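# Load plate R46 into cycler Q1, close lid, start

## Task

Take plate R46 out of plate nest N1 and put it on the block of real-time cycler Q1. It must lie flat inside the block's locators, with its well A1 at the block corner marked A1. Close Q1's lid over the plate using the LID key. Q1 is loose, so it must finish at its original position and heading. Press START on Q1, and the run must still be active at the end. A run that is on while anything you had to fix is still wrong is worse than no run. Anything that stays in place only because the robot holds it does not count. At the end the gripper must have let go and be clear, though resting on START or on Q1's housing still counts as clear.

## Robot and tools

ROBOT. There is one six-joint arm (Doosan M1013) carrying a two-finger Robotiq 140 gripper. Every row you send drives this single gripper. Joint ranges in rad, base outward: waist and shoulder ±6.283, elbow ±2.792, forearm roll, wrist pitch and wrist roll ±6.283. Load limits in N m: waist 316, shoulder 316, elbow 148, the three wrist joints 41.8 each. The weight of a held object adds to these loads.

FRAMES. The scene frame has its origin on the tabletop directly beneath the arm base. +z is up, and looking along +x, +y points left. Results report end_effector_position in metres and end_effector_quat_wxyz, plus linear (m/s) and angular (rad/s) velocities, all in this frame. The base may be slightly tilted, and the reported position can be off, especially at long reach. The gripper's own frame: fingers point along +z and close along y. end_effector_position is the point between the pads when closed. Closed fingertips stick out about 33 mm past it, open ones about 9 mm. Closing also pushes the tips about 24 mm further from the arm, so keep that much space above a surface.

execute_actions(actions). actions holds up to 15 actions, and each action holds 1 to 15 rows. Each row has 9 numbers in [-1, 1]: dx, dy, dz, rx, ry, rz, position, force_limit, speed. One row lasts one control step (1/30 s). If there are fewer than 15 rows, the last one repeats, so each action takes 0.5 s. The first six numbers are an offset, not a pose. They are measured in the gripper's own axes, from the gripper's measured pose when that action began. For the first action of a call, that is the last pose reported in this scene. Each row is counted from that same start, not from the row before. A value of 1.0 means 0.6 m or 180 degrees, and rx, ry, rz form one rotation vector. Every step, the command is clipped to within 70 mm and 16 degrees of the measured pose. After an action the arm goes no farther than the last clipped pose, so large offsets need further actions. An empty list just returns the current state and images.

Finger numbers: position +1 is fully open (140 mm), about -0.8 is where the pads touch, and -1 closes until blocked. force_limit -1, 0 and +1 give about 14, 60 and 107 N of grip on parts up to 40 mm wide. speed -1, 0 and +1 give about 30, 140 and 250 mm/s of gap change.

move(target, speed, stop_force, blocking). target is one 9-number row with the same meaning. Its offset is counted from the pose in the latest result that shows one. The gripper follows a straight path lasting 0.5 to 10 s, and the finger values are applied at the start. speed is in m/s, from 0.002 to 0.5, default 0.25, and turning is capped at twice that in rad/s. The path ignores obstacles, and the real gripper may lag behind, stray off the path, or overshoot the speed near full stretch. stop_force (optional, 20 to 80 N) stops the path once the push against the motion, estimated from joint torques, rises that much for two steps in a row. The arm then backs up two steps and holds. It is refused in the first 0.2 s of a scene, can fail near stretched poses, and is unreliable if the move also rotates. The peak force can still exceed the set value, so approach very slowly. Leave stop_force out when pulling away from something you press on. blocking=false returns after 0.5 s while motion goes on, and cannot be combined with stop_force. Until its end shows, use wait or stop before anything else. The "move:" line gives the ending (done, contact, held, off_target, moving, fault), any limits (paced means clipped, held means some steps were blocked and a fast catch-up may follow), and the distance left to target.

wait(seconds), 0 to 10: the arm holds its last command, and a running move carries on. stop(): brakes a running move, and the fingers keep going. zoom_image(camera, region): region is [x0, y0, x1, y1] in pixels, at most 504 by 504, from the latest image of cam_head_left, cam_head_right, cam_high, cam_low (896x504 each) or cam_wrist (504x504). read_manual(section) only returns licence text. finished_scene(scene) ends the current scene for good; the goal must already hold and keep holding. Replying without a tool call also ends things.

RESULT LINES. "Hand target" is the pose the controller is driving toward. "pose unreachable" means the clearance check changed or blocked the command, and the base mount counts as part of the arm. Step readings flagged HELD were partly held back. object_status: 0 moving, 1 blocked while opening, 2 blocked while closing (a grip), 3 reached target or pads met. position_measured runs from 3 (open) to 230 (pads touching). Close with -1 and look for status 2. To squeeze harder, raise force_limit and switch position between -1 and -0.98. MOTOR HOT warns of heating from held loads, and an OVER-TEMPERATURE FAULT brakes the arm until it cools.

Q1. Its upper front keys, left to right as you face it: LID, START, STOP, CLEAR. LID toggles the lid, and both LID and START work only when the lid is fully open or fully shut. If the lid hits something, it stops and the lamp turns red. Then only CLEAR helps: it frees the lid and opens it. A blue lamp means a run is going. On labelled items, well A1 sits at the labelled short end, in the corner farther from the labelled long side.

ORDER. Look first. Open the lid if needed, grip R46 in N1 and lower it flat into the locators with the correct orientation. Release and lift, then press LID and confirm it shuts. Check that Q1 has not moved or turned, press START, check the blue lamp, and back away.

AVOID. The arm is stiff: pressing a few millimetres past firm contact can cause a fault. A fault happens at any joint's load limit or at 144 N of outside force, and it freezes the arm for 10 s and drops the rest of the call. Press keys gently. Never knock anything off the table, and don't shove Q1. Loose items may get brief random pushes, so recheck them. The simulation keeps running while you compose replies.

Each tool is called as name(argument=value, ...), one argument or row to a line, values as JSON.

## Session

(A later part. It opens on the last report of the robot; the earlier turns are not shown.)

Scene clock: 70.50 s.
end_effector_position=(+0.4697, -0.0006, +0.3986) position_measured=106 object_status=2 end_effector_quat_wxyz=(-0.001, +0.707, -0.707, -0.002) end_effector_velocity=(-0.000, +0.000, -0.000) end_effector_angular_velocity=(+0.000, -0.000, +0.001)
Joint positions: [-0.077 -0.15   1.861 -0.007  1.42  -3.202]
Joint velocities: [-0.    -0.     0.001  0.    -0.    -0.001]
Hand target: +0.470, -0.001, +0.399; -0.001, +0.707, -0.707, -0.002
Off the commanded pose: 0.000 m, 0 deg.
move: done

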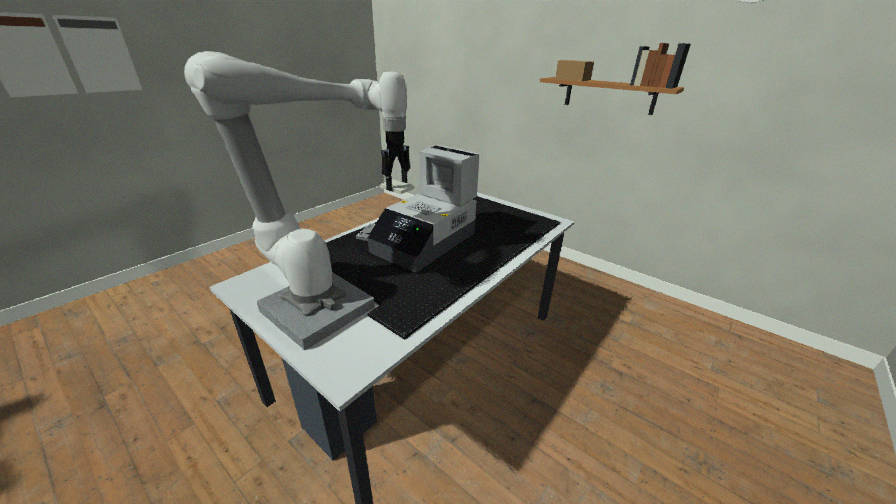

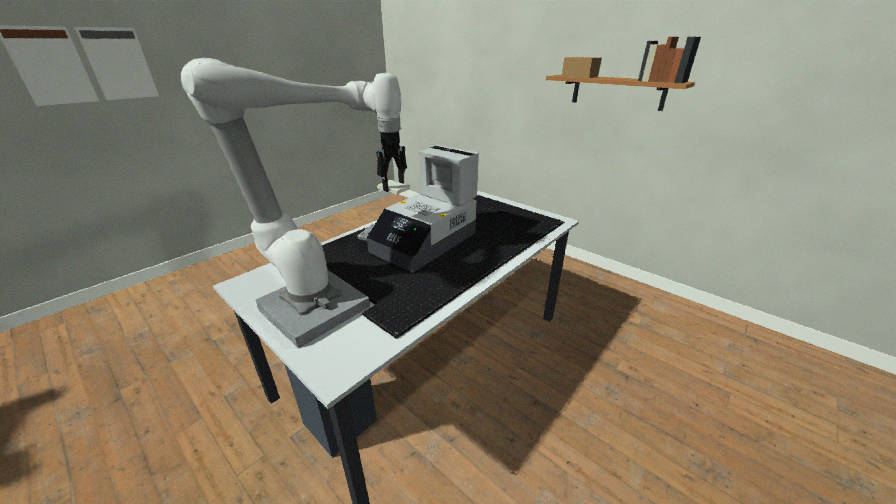

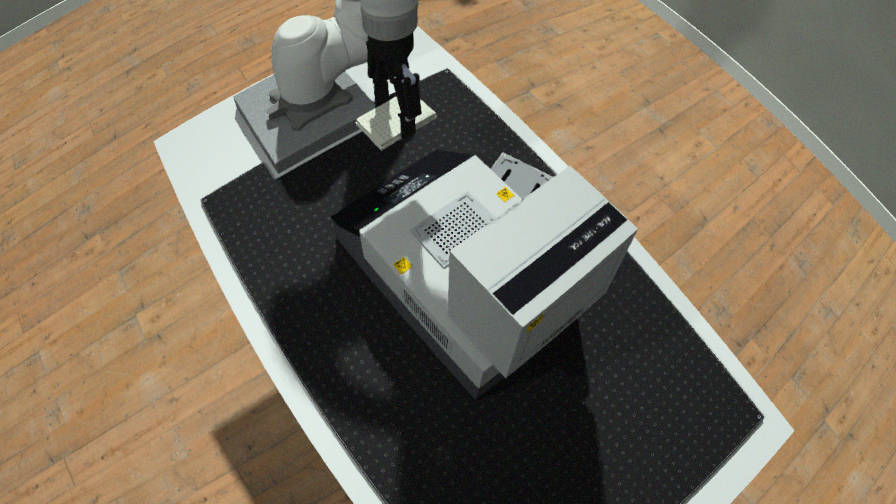

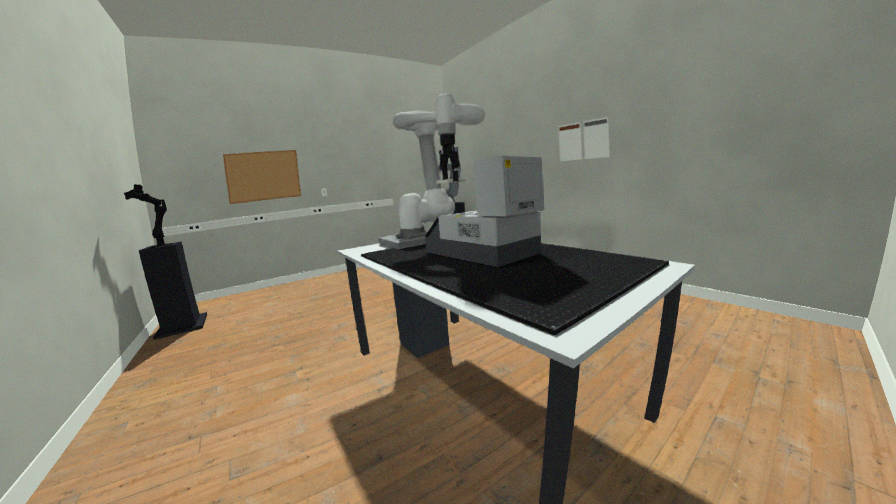

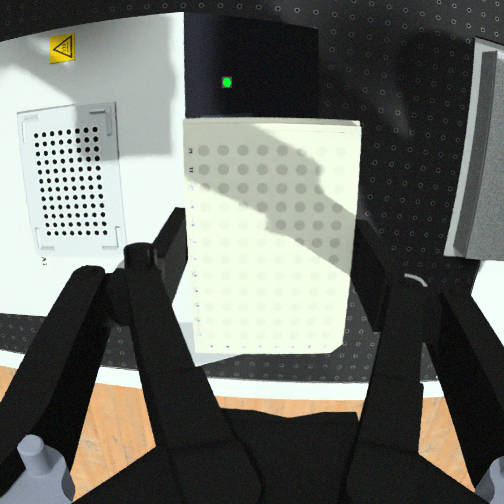

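move(
  target=[-0.009,-0.342,0.18,0,0,0,-1,0,-0.3],
  speed=0.2,
)

Scene clock: 74.23 s.
end_effector_position=(+0.6745, +0.0051, +0.2900) position_measured=106 object_status=2 end_effector_quat_wxyz=(-0.001, +0.707, -0.707, -0.002) end_effector_velocity=(+0.001, +0.000, +0.000) end_effector_angular_velocity=(-0.000, -0.001, +0.000)
Joint positions: [-0.051  0.223  1.669 -0.007  1.24  -3.175]
Joint velocities: [ 0.     0.    -0.001 -0.    -0.     0.   ]
Hand target: +0.675, +0.005, +0.290; -0.001, +0.707, -0.707, -0.002
Off the commanded pose: 0.000 m, 0 deg.
move: done

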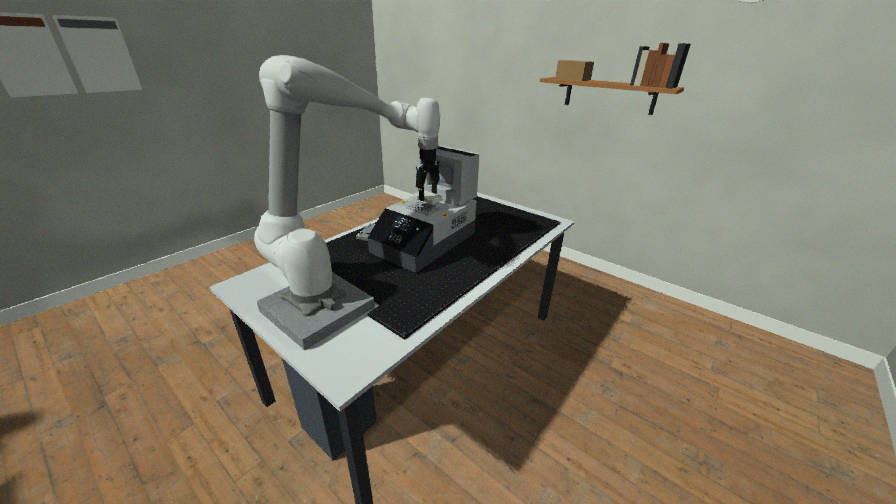

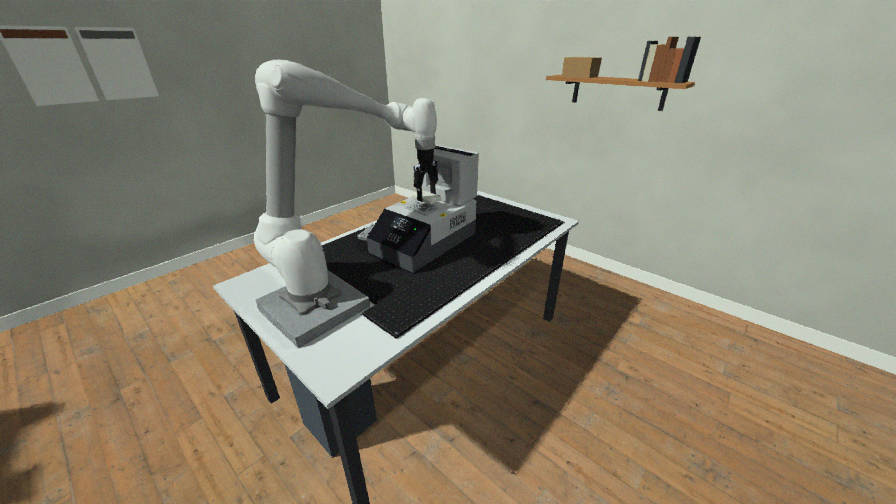

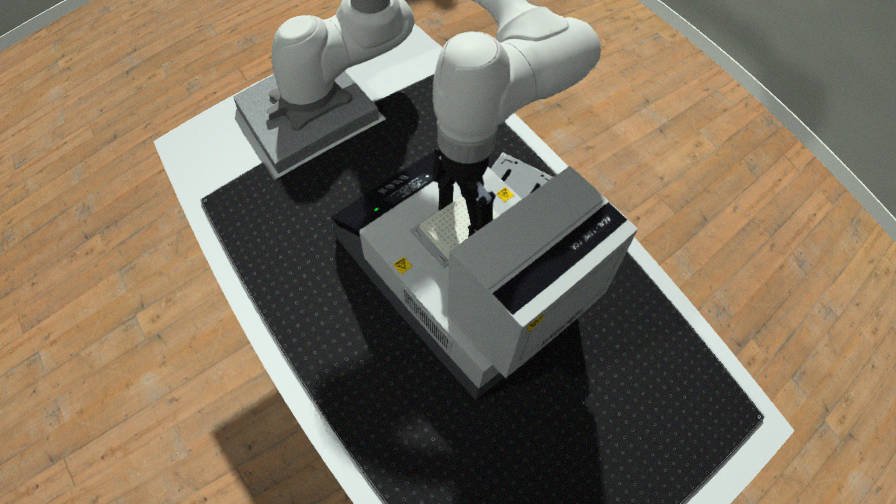

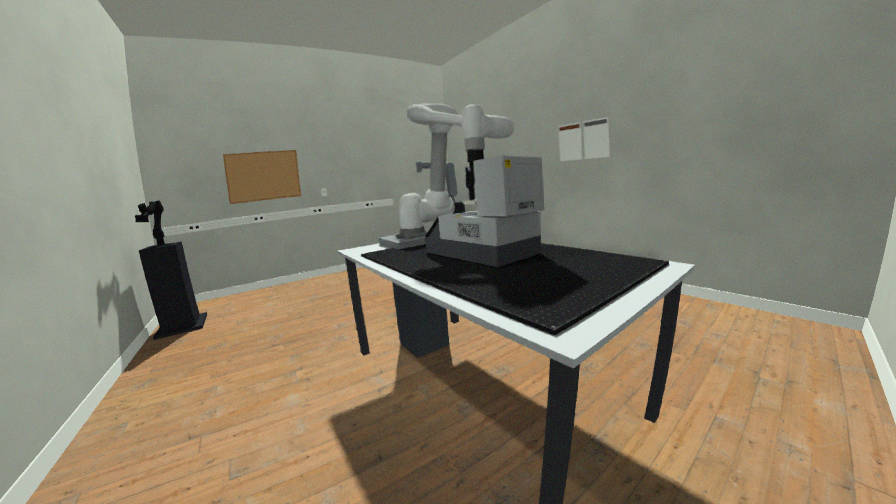

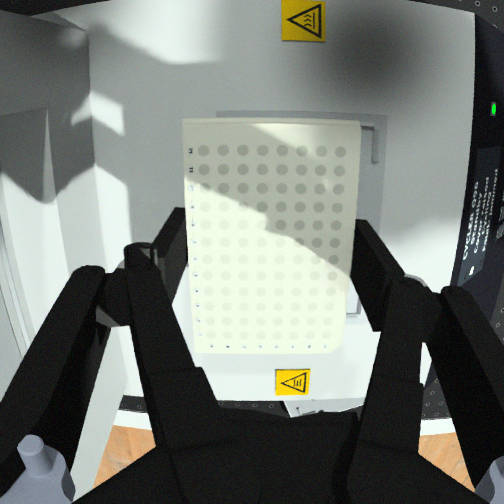

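move(
  target=[0,0.03,0.067,0,0,0,-1,0,-0.3],
  speed=0.08,
)

Scene clock: 75.47 s.
end_effector_position=(+0.6564, +0.0053, +0.2499) position_measured=106 object_status=2 end_effector_quat_wxyz=(-0.001, +0.707, -0.707, -0.002) end_effector_velocity=(+0.000, +0.000, +0.000) end_effector_angular_velocity=(+0.000, -0.001, -0.000)
Joint positions: [-0.053  0.219  1.751 -0.007  1.162 -3.176]
Joint velocities: [ 0.001 -0.001  0.001  0.    -0.001  0.001]
Hand target: +0.656, +0.005, +0.250; -0.001, +0.707, -0.707, -0.002
Off the commanded pose: 0.000 m, 0 deg.
move: done

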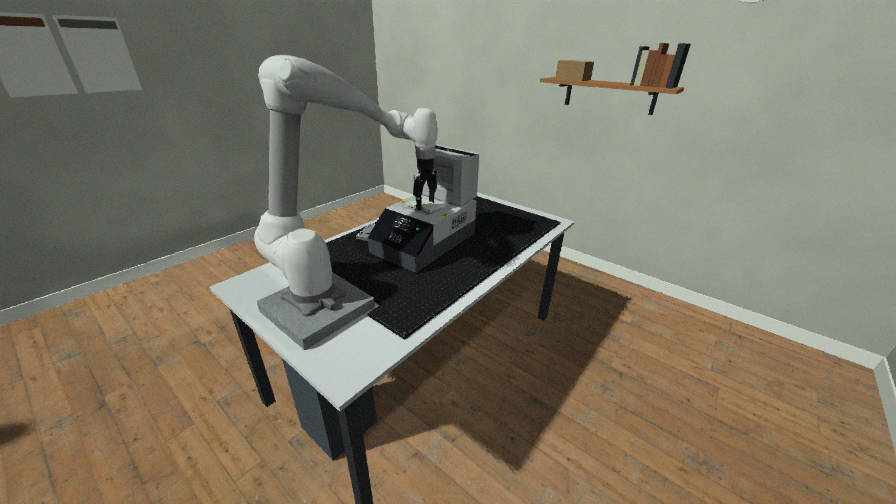

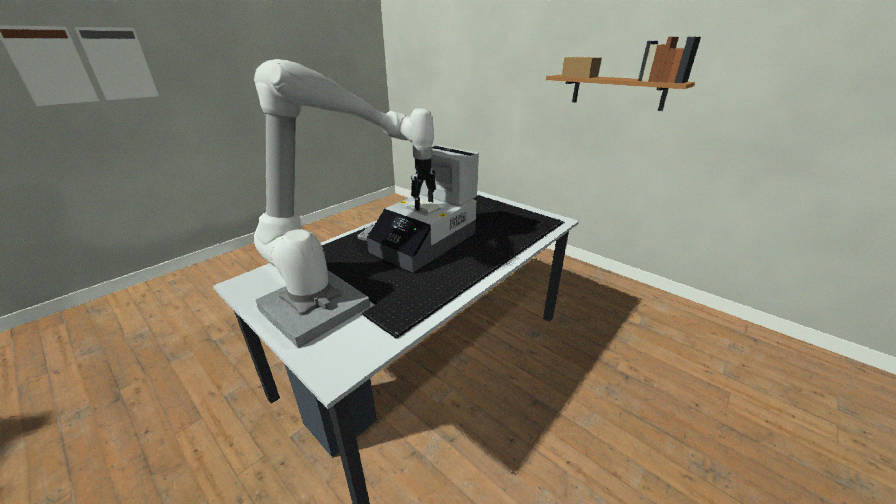

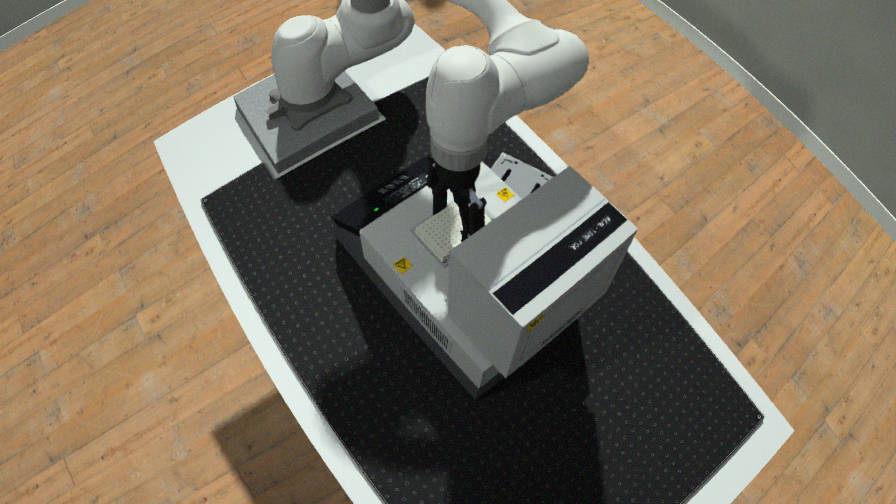

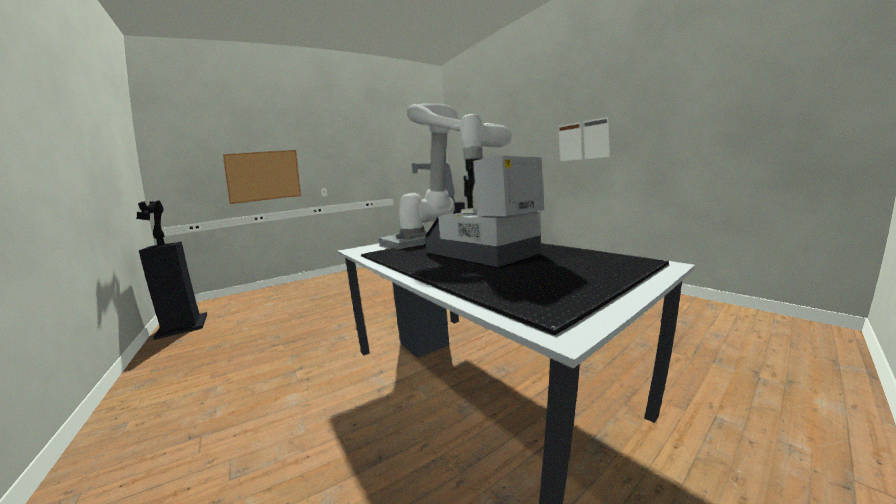

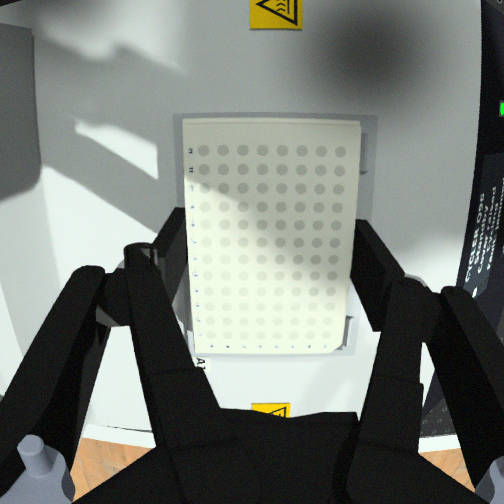

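zoom_image(
  camera="cam_wrist",
  region=[150, 90, 400, 390],
)

Region (150, 90, 400, 390) of cam_wrist's 504x504 image, scaled by 1.680, with more detail than that image has.

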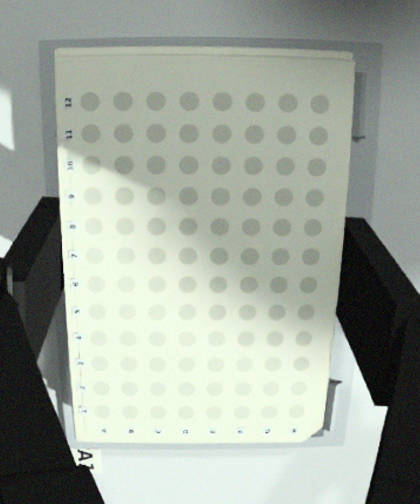

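move(
  target=[-0.0075,0.0035,0,0,0,0,-1,0,-0.3],
  speed=0.02,
)

zoom_image(
  camera="cam_wrist",
  region=[150, 90, 400, 390],
)

Scene clock: 77.97 s.
end_effector_position=(+0.6543, +0.0098, +0.2500) position_measured=106 object_status=2 end_effector_quat_wxyz=(-0.001, +0.707, -0.707, -0.002) end_effector_velocity=(-0.000, -0.001, -0.000) end_effector_angular_velocity=(-0.000, +0.000, -0.001)
Joint positions: [-0.046  0.216  1.755 -0.007  1.161 -3.169]
Joint velocities: [-0.001 -0.001  0.001  0.    -0.    -0.   ]
Hand target: +0.654, +0.010, +0.250; -0.001, +0.707, -0.707, -0.002
Off the commanded pose: 0.000 m, 0 deg.
move: done

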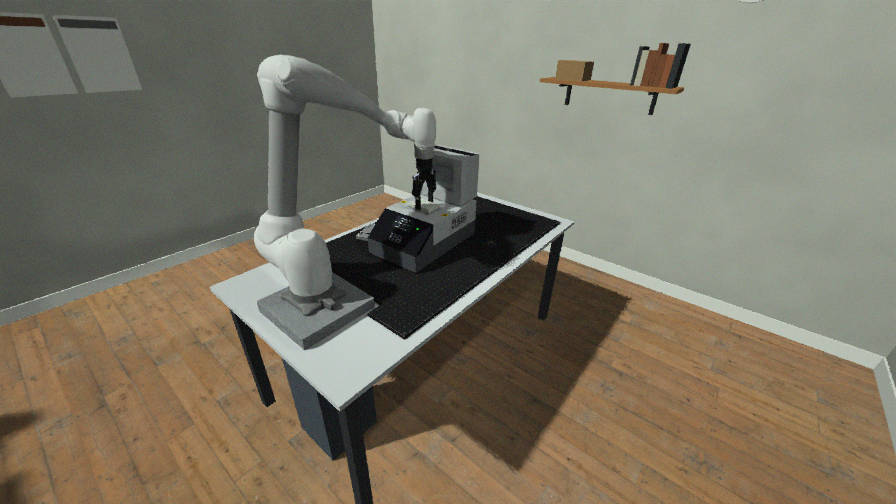

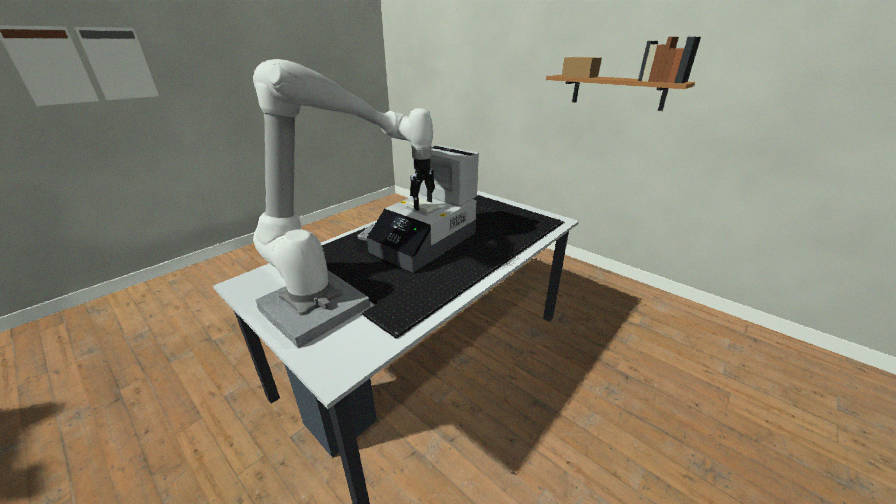

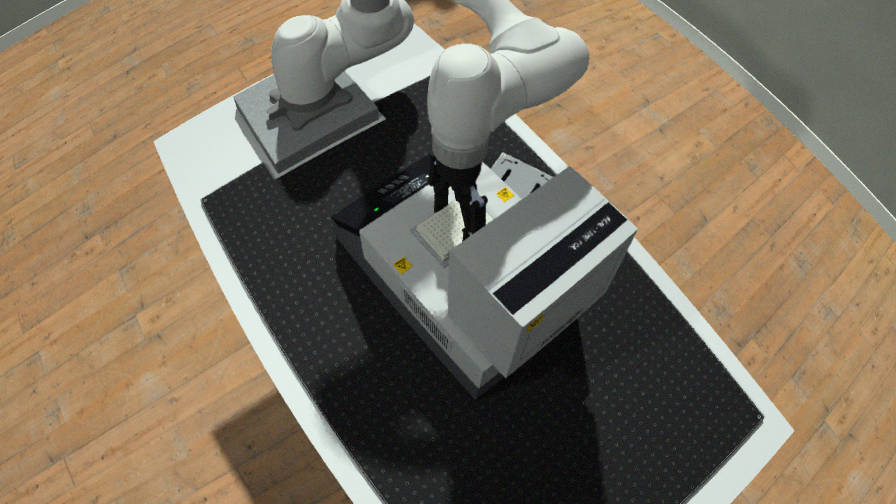

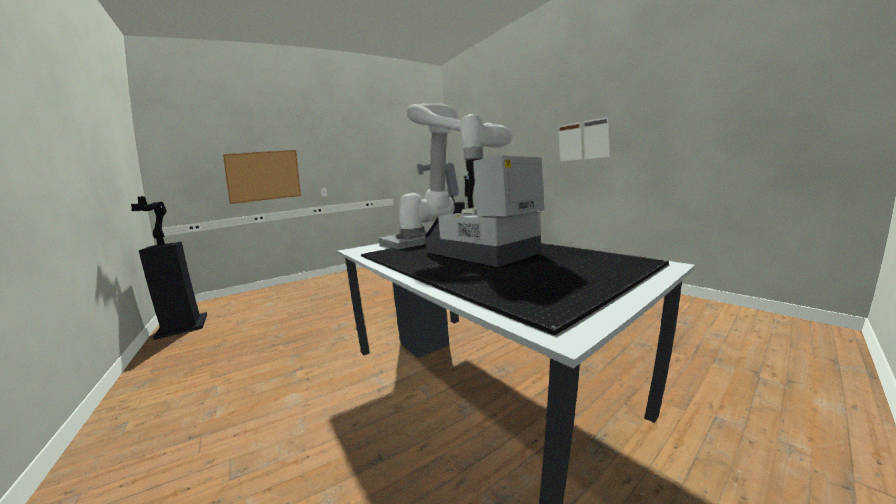

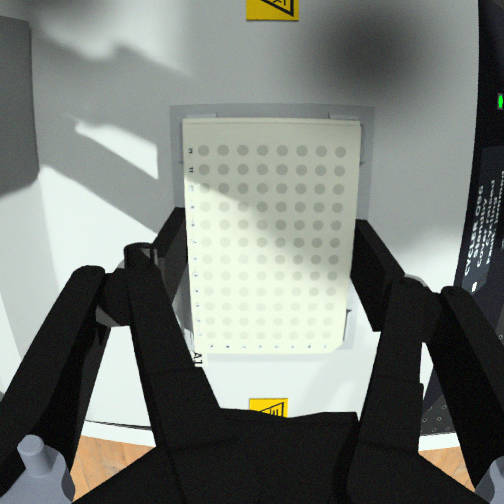

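Region (150, 90, 400, 390) of cam_wrist's 504x504 image, scaled by 1.680, with more detail than that image has.

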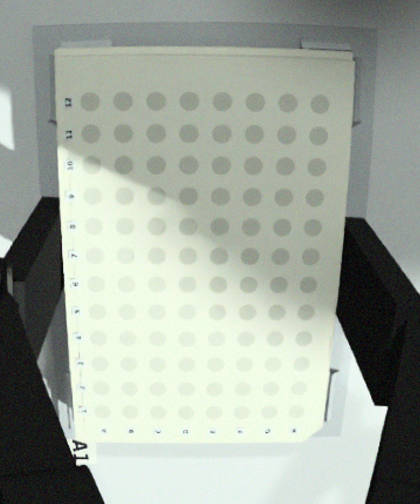

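execute_actions(
  actions=[],
)

Scene clock: 78.67 s.
end_effector_position=(+0.6543, +0.0098, +0.2500) position_measured=106 object_status=2 end_effector_quat_wxyz=(-0.001, +0.707, -0.707, -0.002) end_effector_velocity=(+0.001, -0.000, +0.001) end_effector_angular_velocity=(-0.000, -0.002, -0.000)
Joint positions: [-0.046  0.216  1.755 -0.008  1.161 -3.169]
Joint velocities: [ 0.    -0.001 -0.001 -0.    -0.     0.   ]
Hand target: +0.654, +0.010, +0.250; -0.001, +0.707, -0.707, -0.002
Off the commanded pose: 0.000 m, 0 deg.

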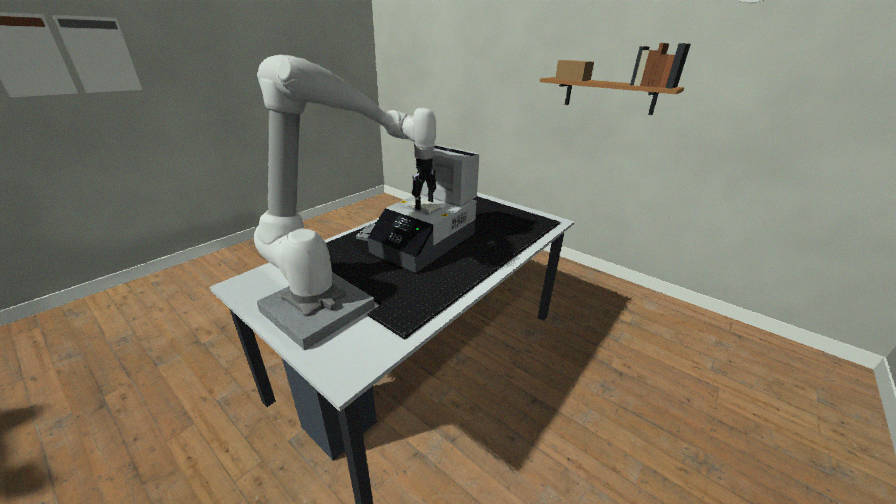

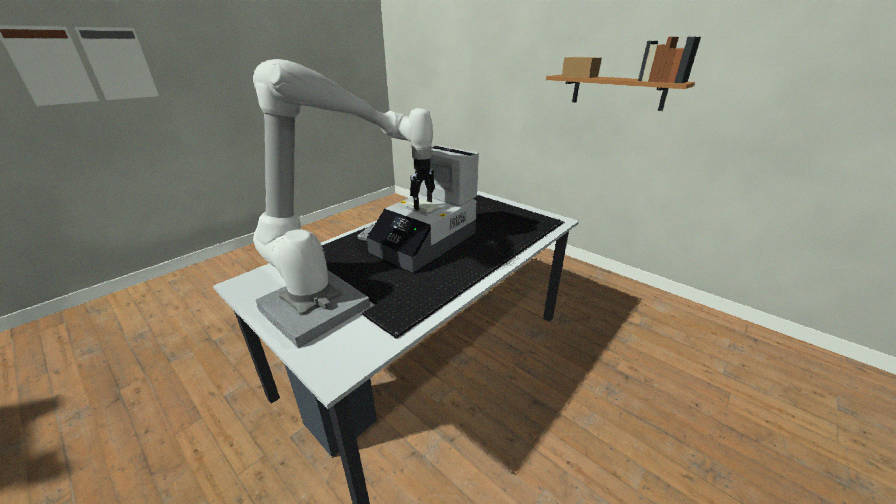

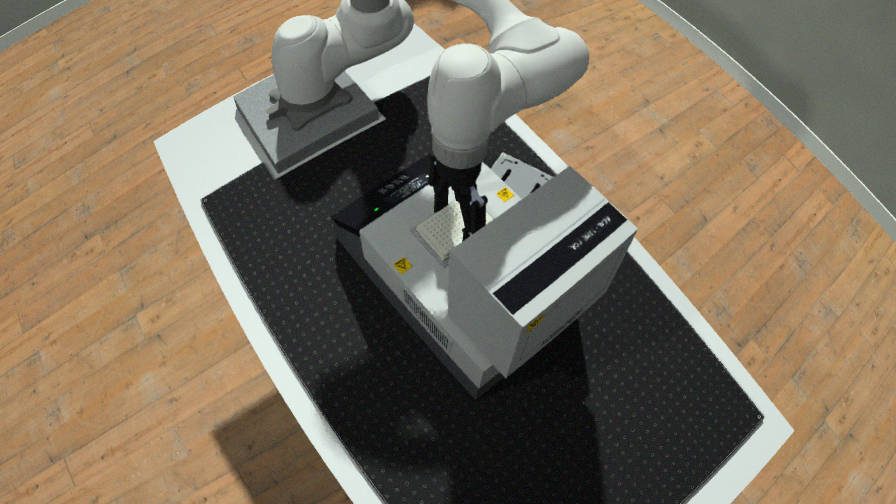

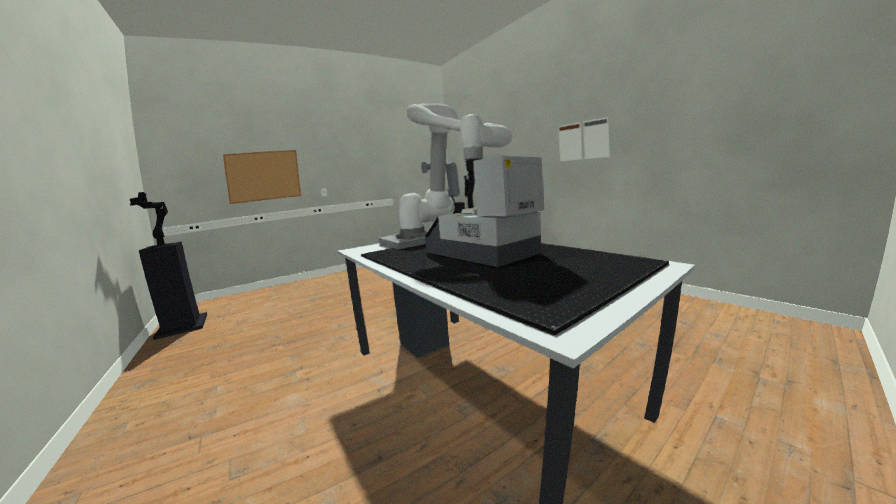

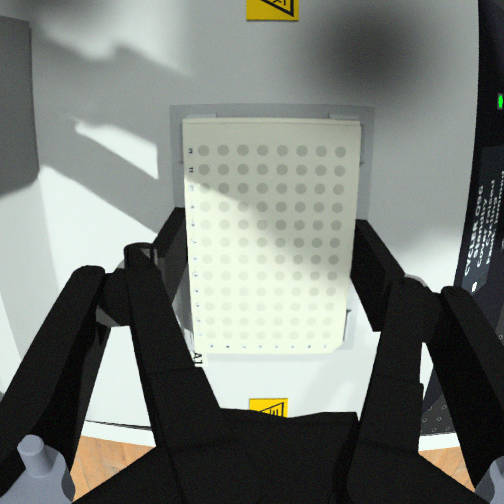

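move(
  target=[0,0,0.05,0,0,0,-1,0,-0.3],
  speed=0.004,
  stop_force=20,
)

Scene clock: 79.90 s.
end_effector_position=(+0.6541, +0.0099, +0.2463) position_measured=106 object_status=2 end_effector_quat_wxyz=(-0.001, +0.707, -0.707, -0.002) end_effector_velocity=(+0.000, +0.000, +0.000) end_effector_angular_velocity=(+0.000, -0.000, +0.000)
Joint positions: [-0.046  0.219  1.759 -0.008  1.155 -3.169]
Joint velocities: [ 0.     0.    -0.001  0.001  0.001 -0.   ]
Hand target: +0.654, +0.010, +0.247; -0.001, +0.707, -0.707, -0.002
Off the commanded pose: 0.026 m, 0 deg.
move: contact

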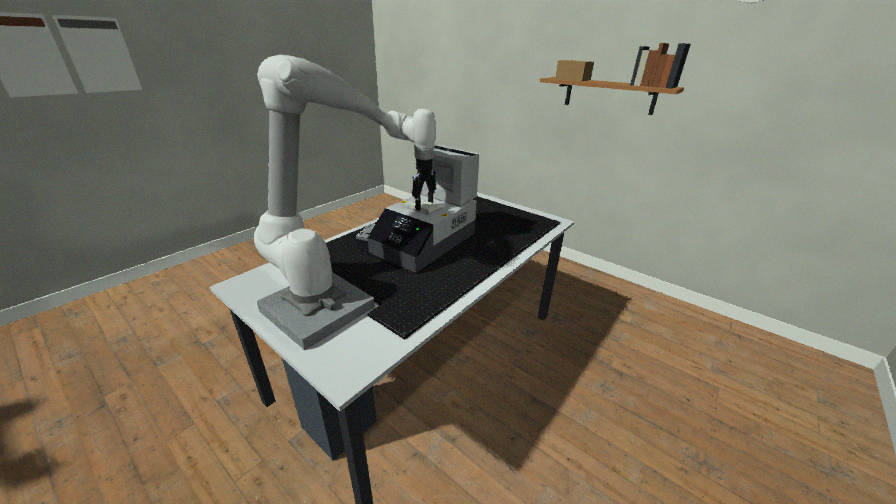

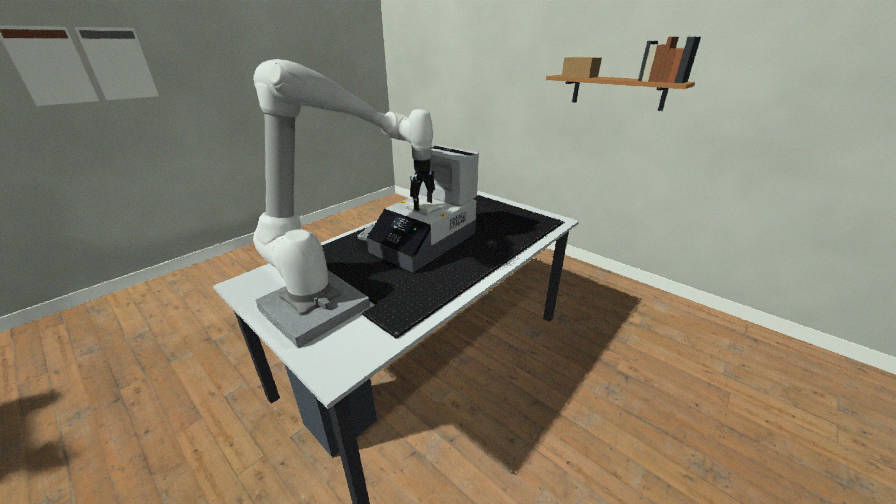

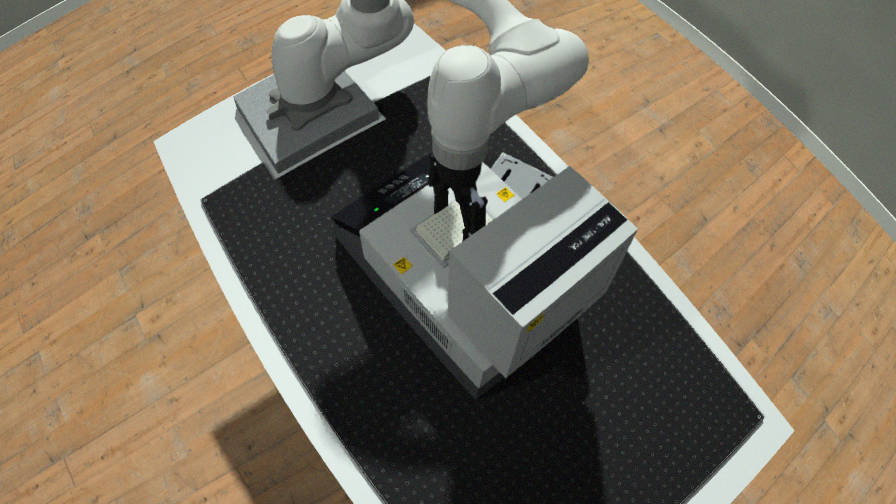

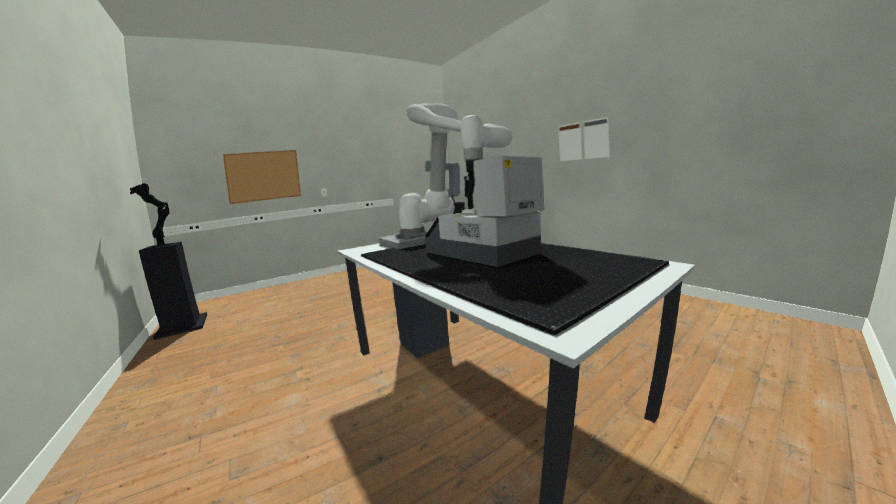

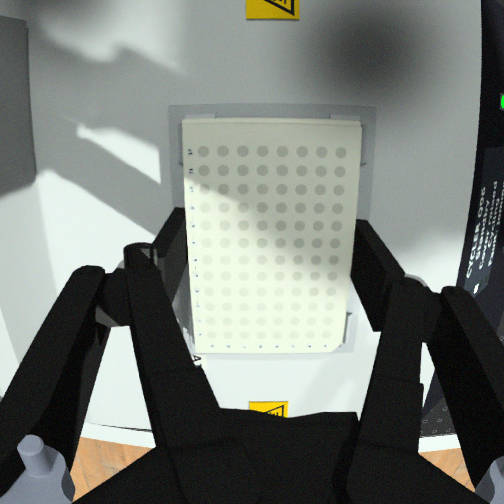

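zoom_image(
  camera="cam_wrist",
  region=[150, 90, 400, 380],
)

zoom_image(
  camera="cam_high",
  region=[380, 170, 530, 280],
)

Region (150, 90, 400, 380) of cam_wrist's 504x504 image, scaled by 1.738, with more detail than that image has; it fills the left 434 columns of this view, and the rest is white.

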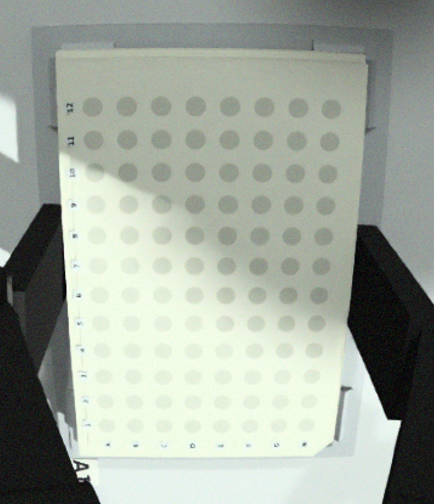

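Region (380, 170, 530, 280) of cam_high's 896x504 image, scaled by 3.360, with more detail than that image has; it fills the top 370 rows of this view, and the rest is white.

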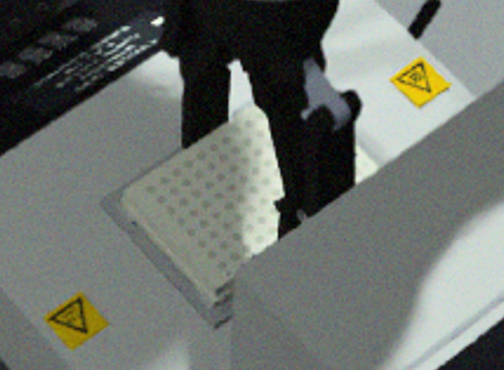

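execute_actions(
  actions=[
    [[0,0,-0.002,0,0,0,0.45,0,-0.5]],
    [[0,0,0,0,0,0,0.45,0,-0.5]],
  ],
)

Scene clock: 81.20 s.
end_effector_position=(+0.6542, +0.0098, +0.2475) position_measured=72 object_status=3 end_effector_quat_wxyz=(-0.001, +0.707, -0.707, -0.002) end_effector_velocity=(+0.001, +0.000, +0.001) end_effector_angular_velocity=(-0.001, -0.002, +0.001)
Joint positions: [-0.046  0.218  1.757 -0.008  1.157 -3.169]
Joint velocities: [ 0.001  0.    -0.001 -0.001 -0.    -0.   ]
Hand target: +0.654, +0.010, +0.248; -0.001, +0.707, -0.707, -0.002
Off the commanded pose: 0.000 m, 0 deg.
Step readings (end_effector_position; steps 1 to 15: 1st action; 16 to 30: 2nd action):
0: (+0.6543, +0.0098, +0.2465)
1: (+0.6543, +0.0098, +0.2466)
2: (+0.6541, +0.0098, +0.2470)
4: (+0.6541, +0.0098, +0.2472)
8: (+0.6542, +0.0098, +0.2474)
15: (+0.6542, +0.0098, +0.2475)
16: (+0.6542, +0.0098, +0.2475)
17: (+0.6542, +0.0098, +0.2475)
19: (+0.6542, +0.0098, +0.2475)
23: (+0.6542, +0.0098, +0.2475)
30: end_effector_position above

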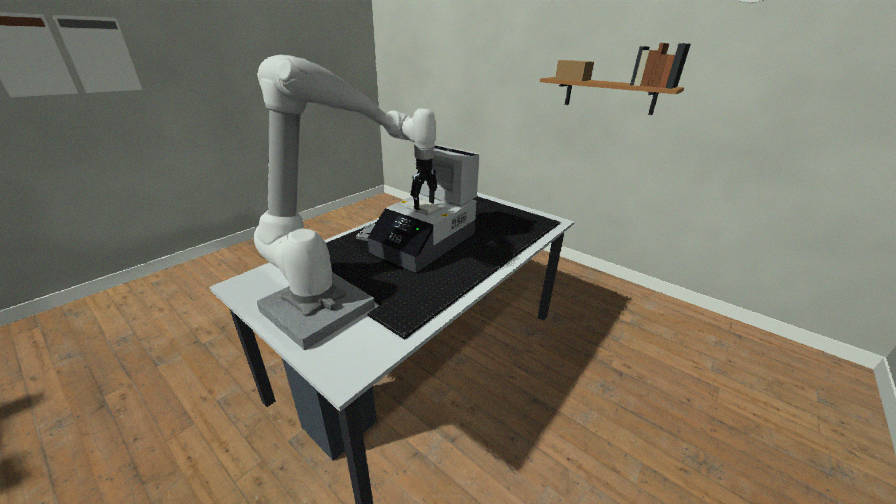

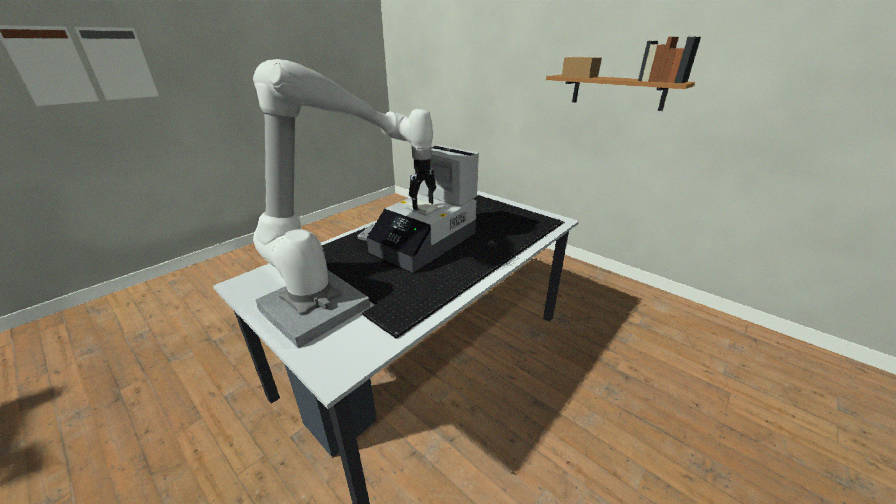

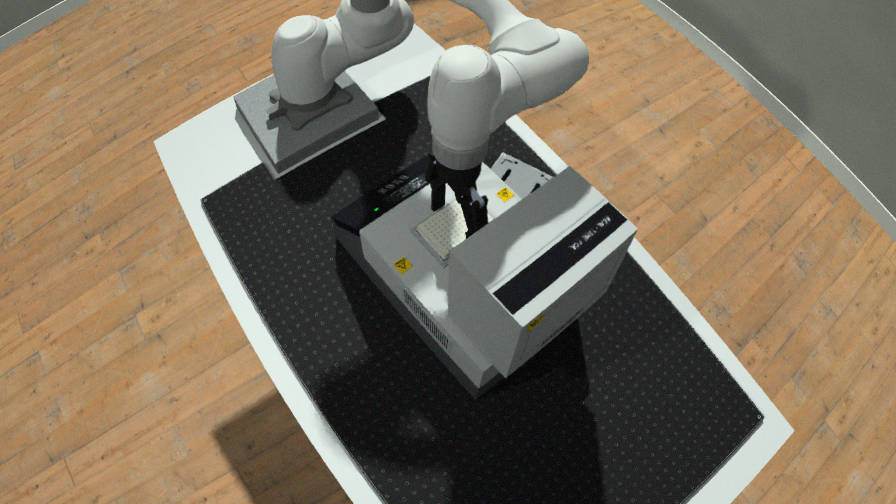

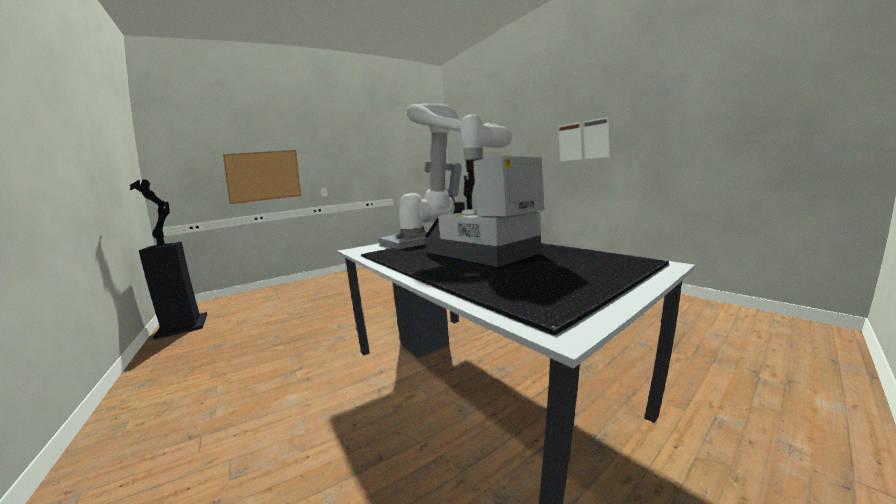

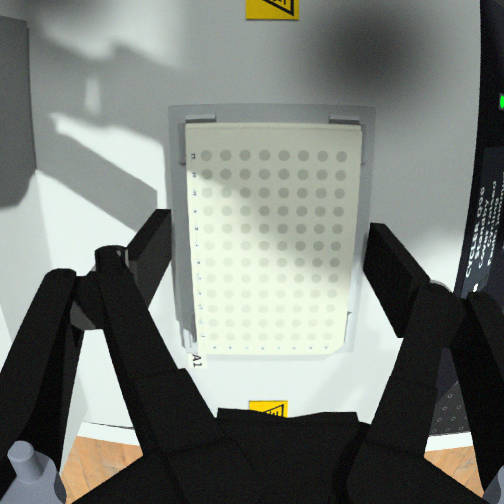

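zoom_image(
  camera="cam_wrist",
  region=[150, 90, 400, 380],
)

Region (150, 90, 400, 380) of cam_wrist's 504x504 image, scaled by 1.738, with more detail than that image has; it fills the left 434 columns of this view, and the rest is white.

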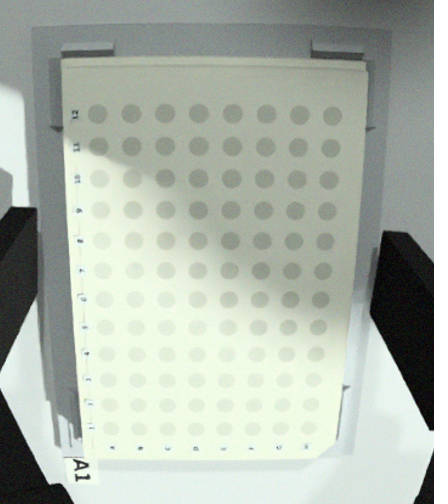

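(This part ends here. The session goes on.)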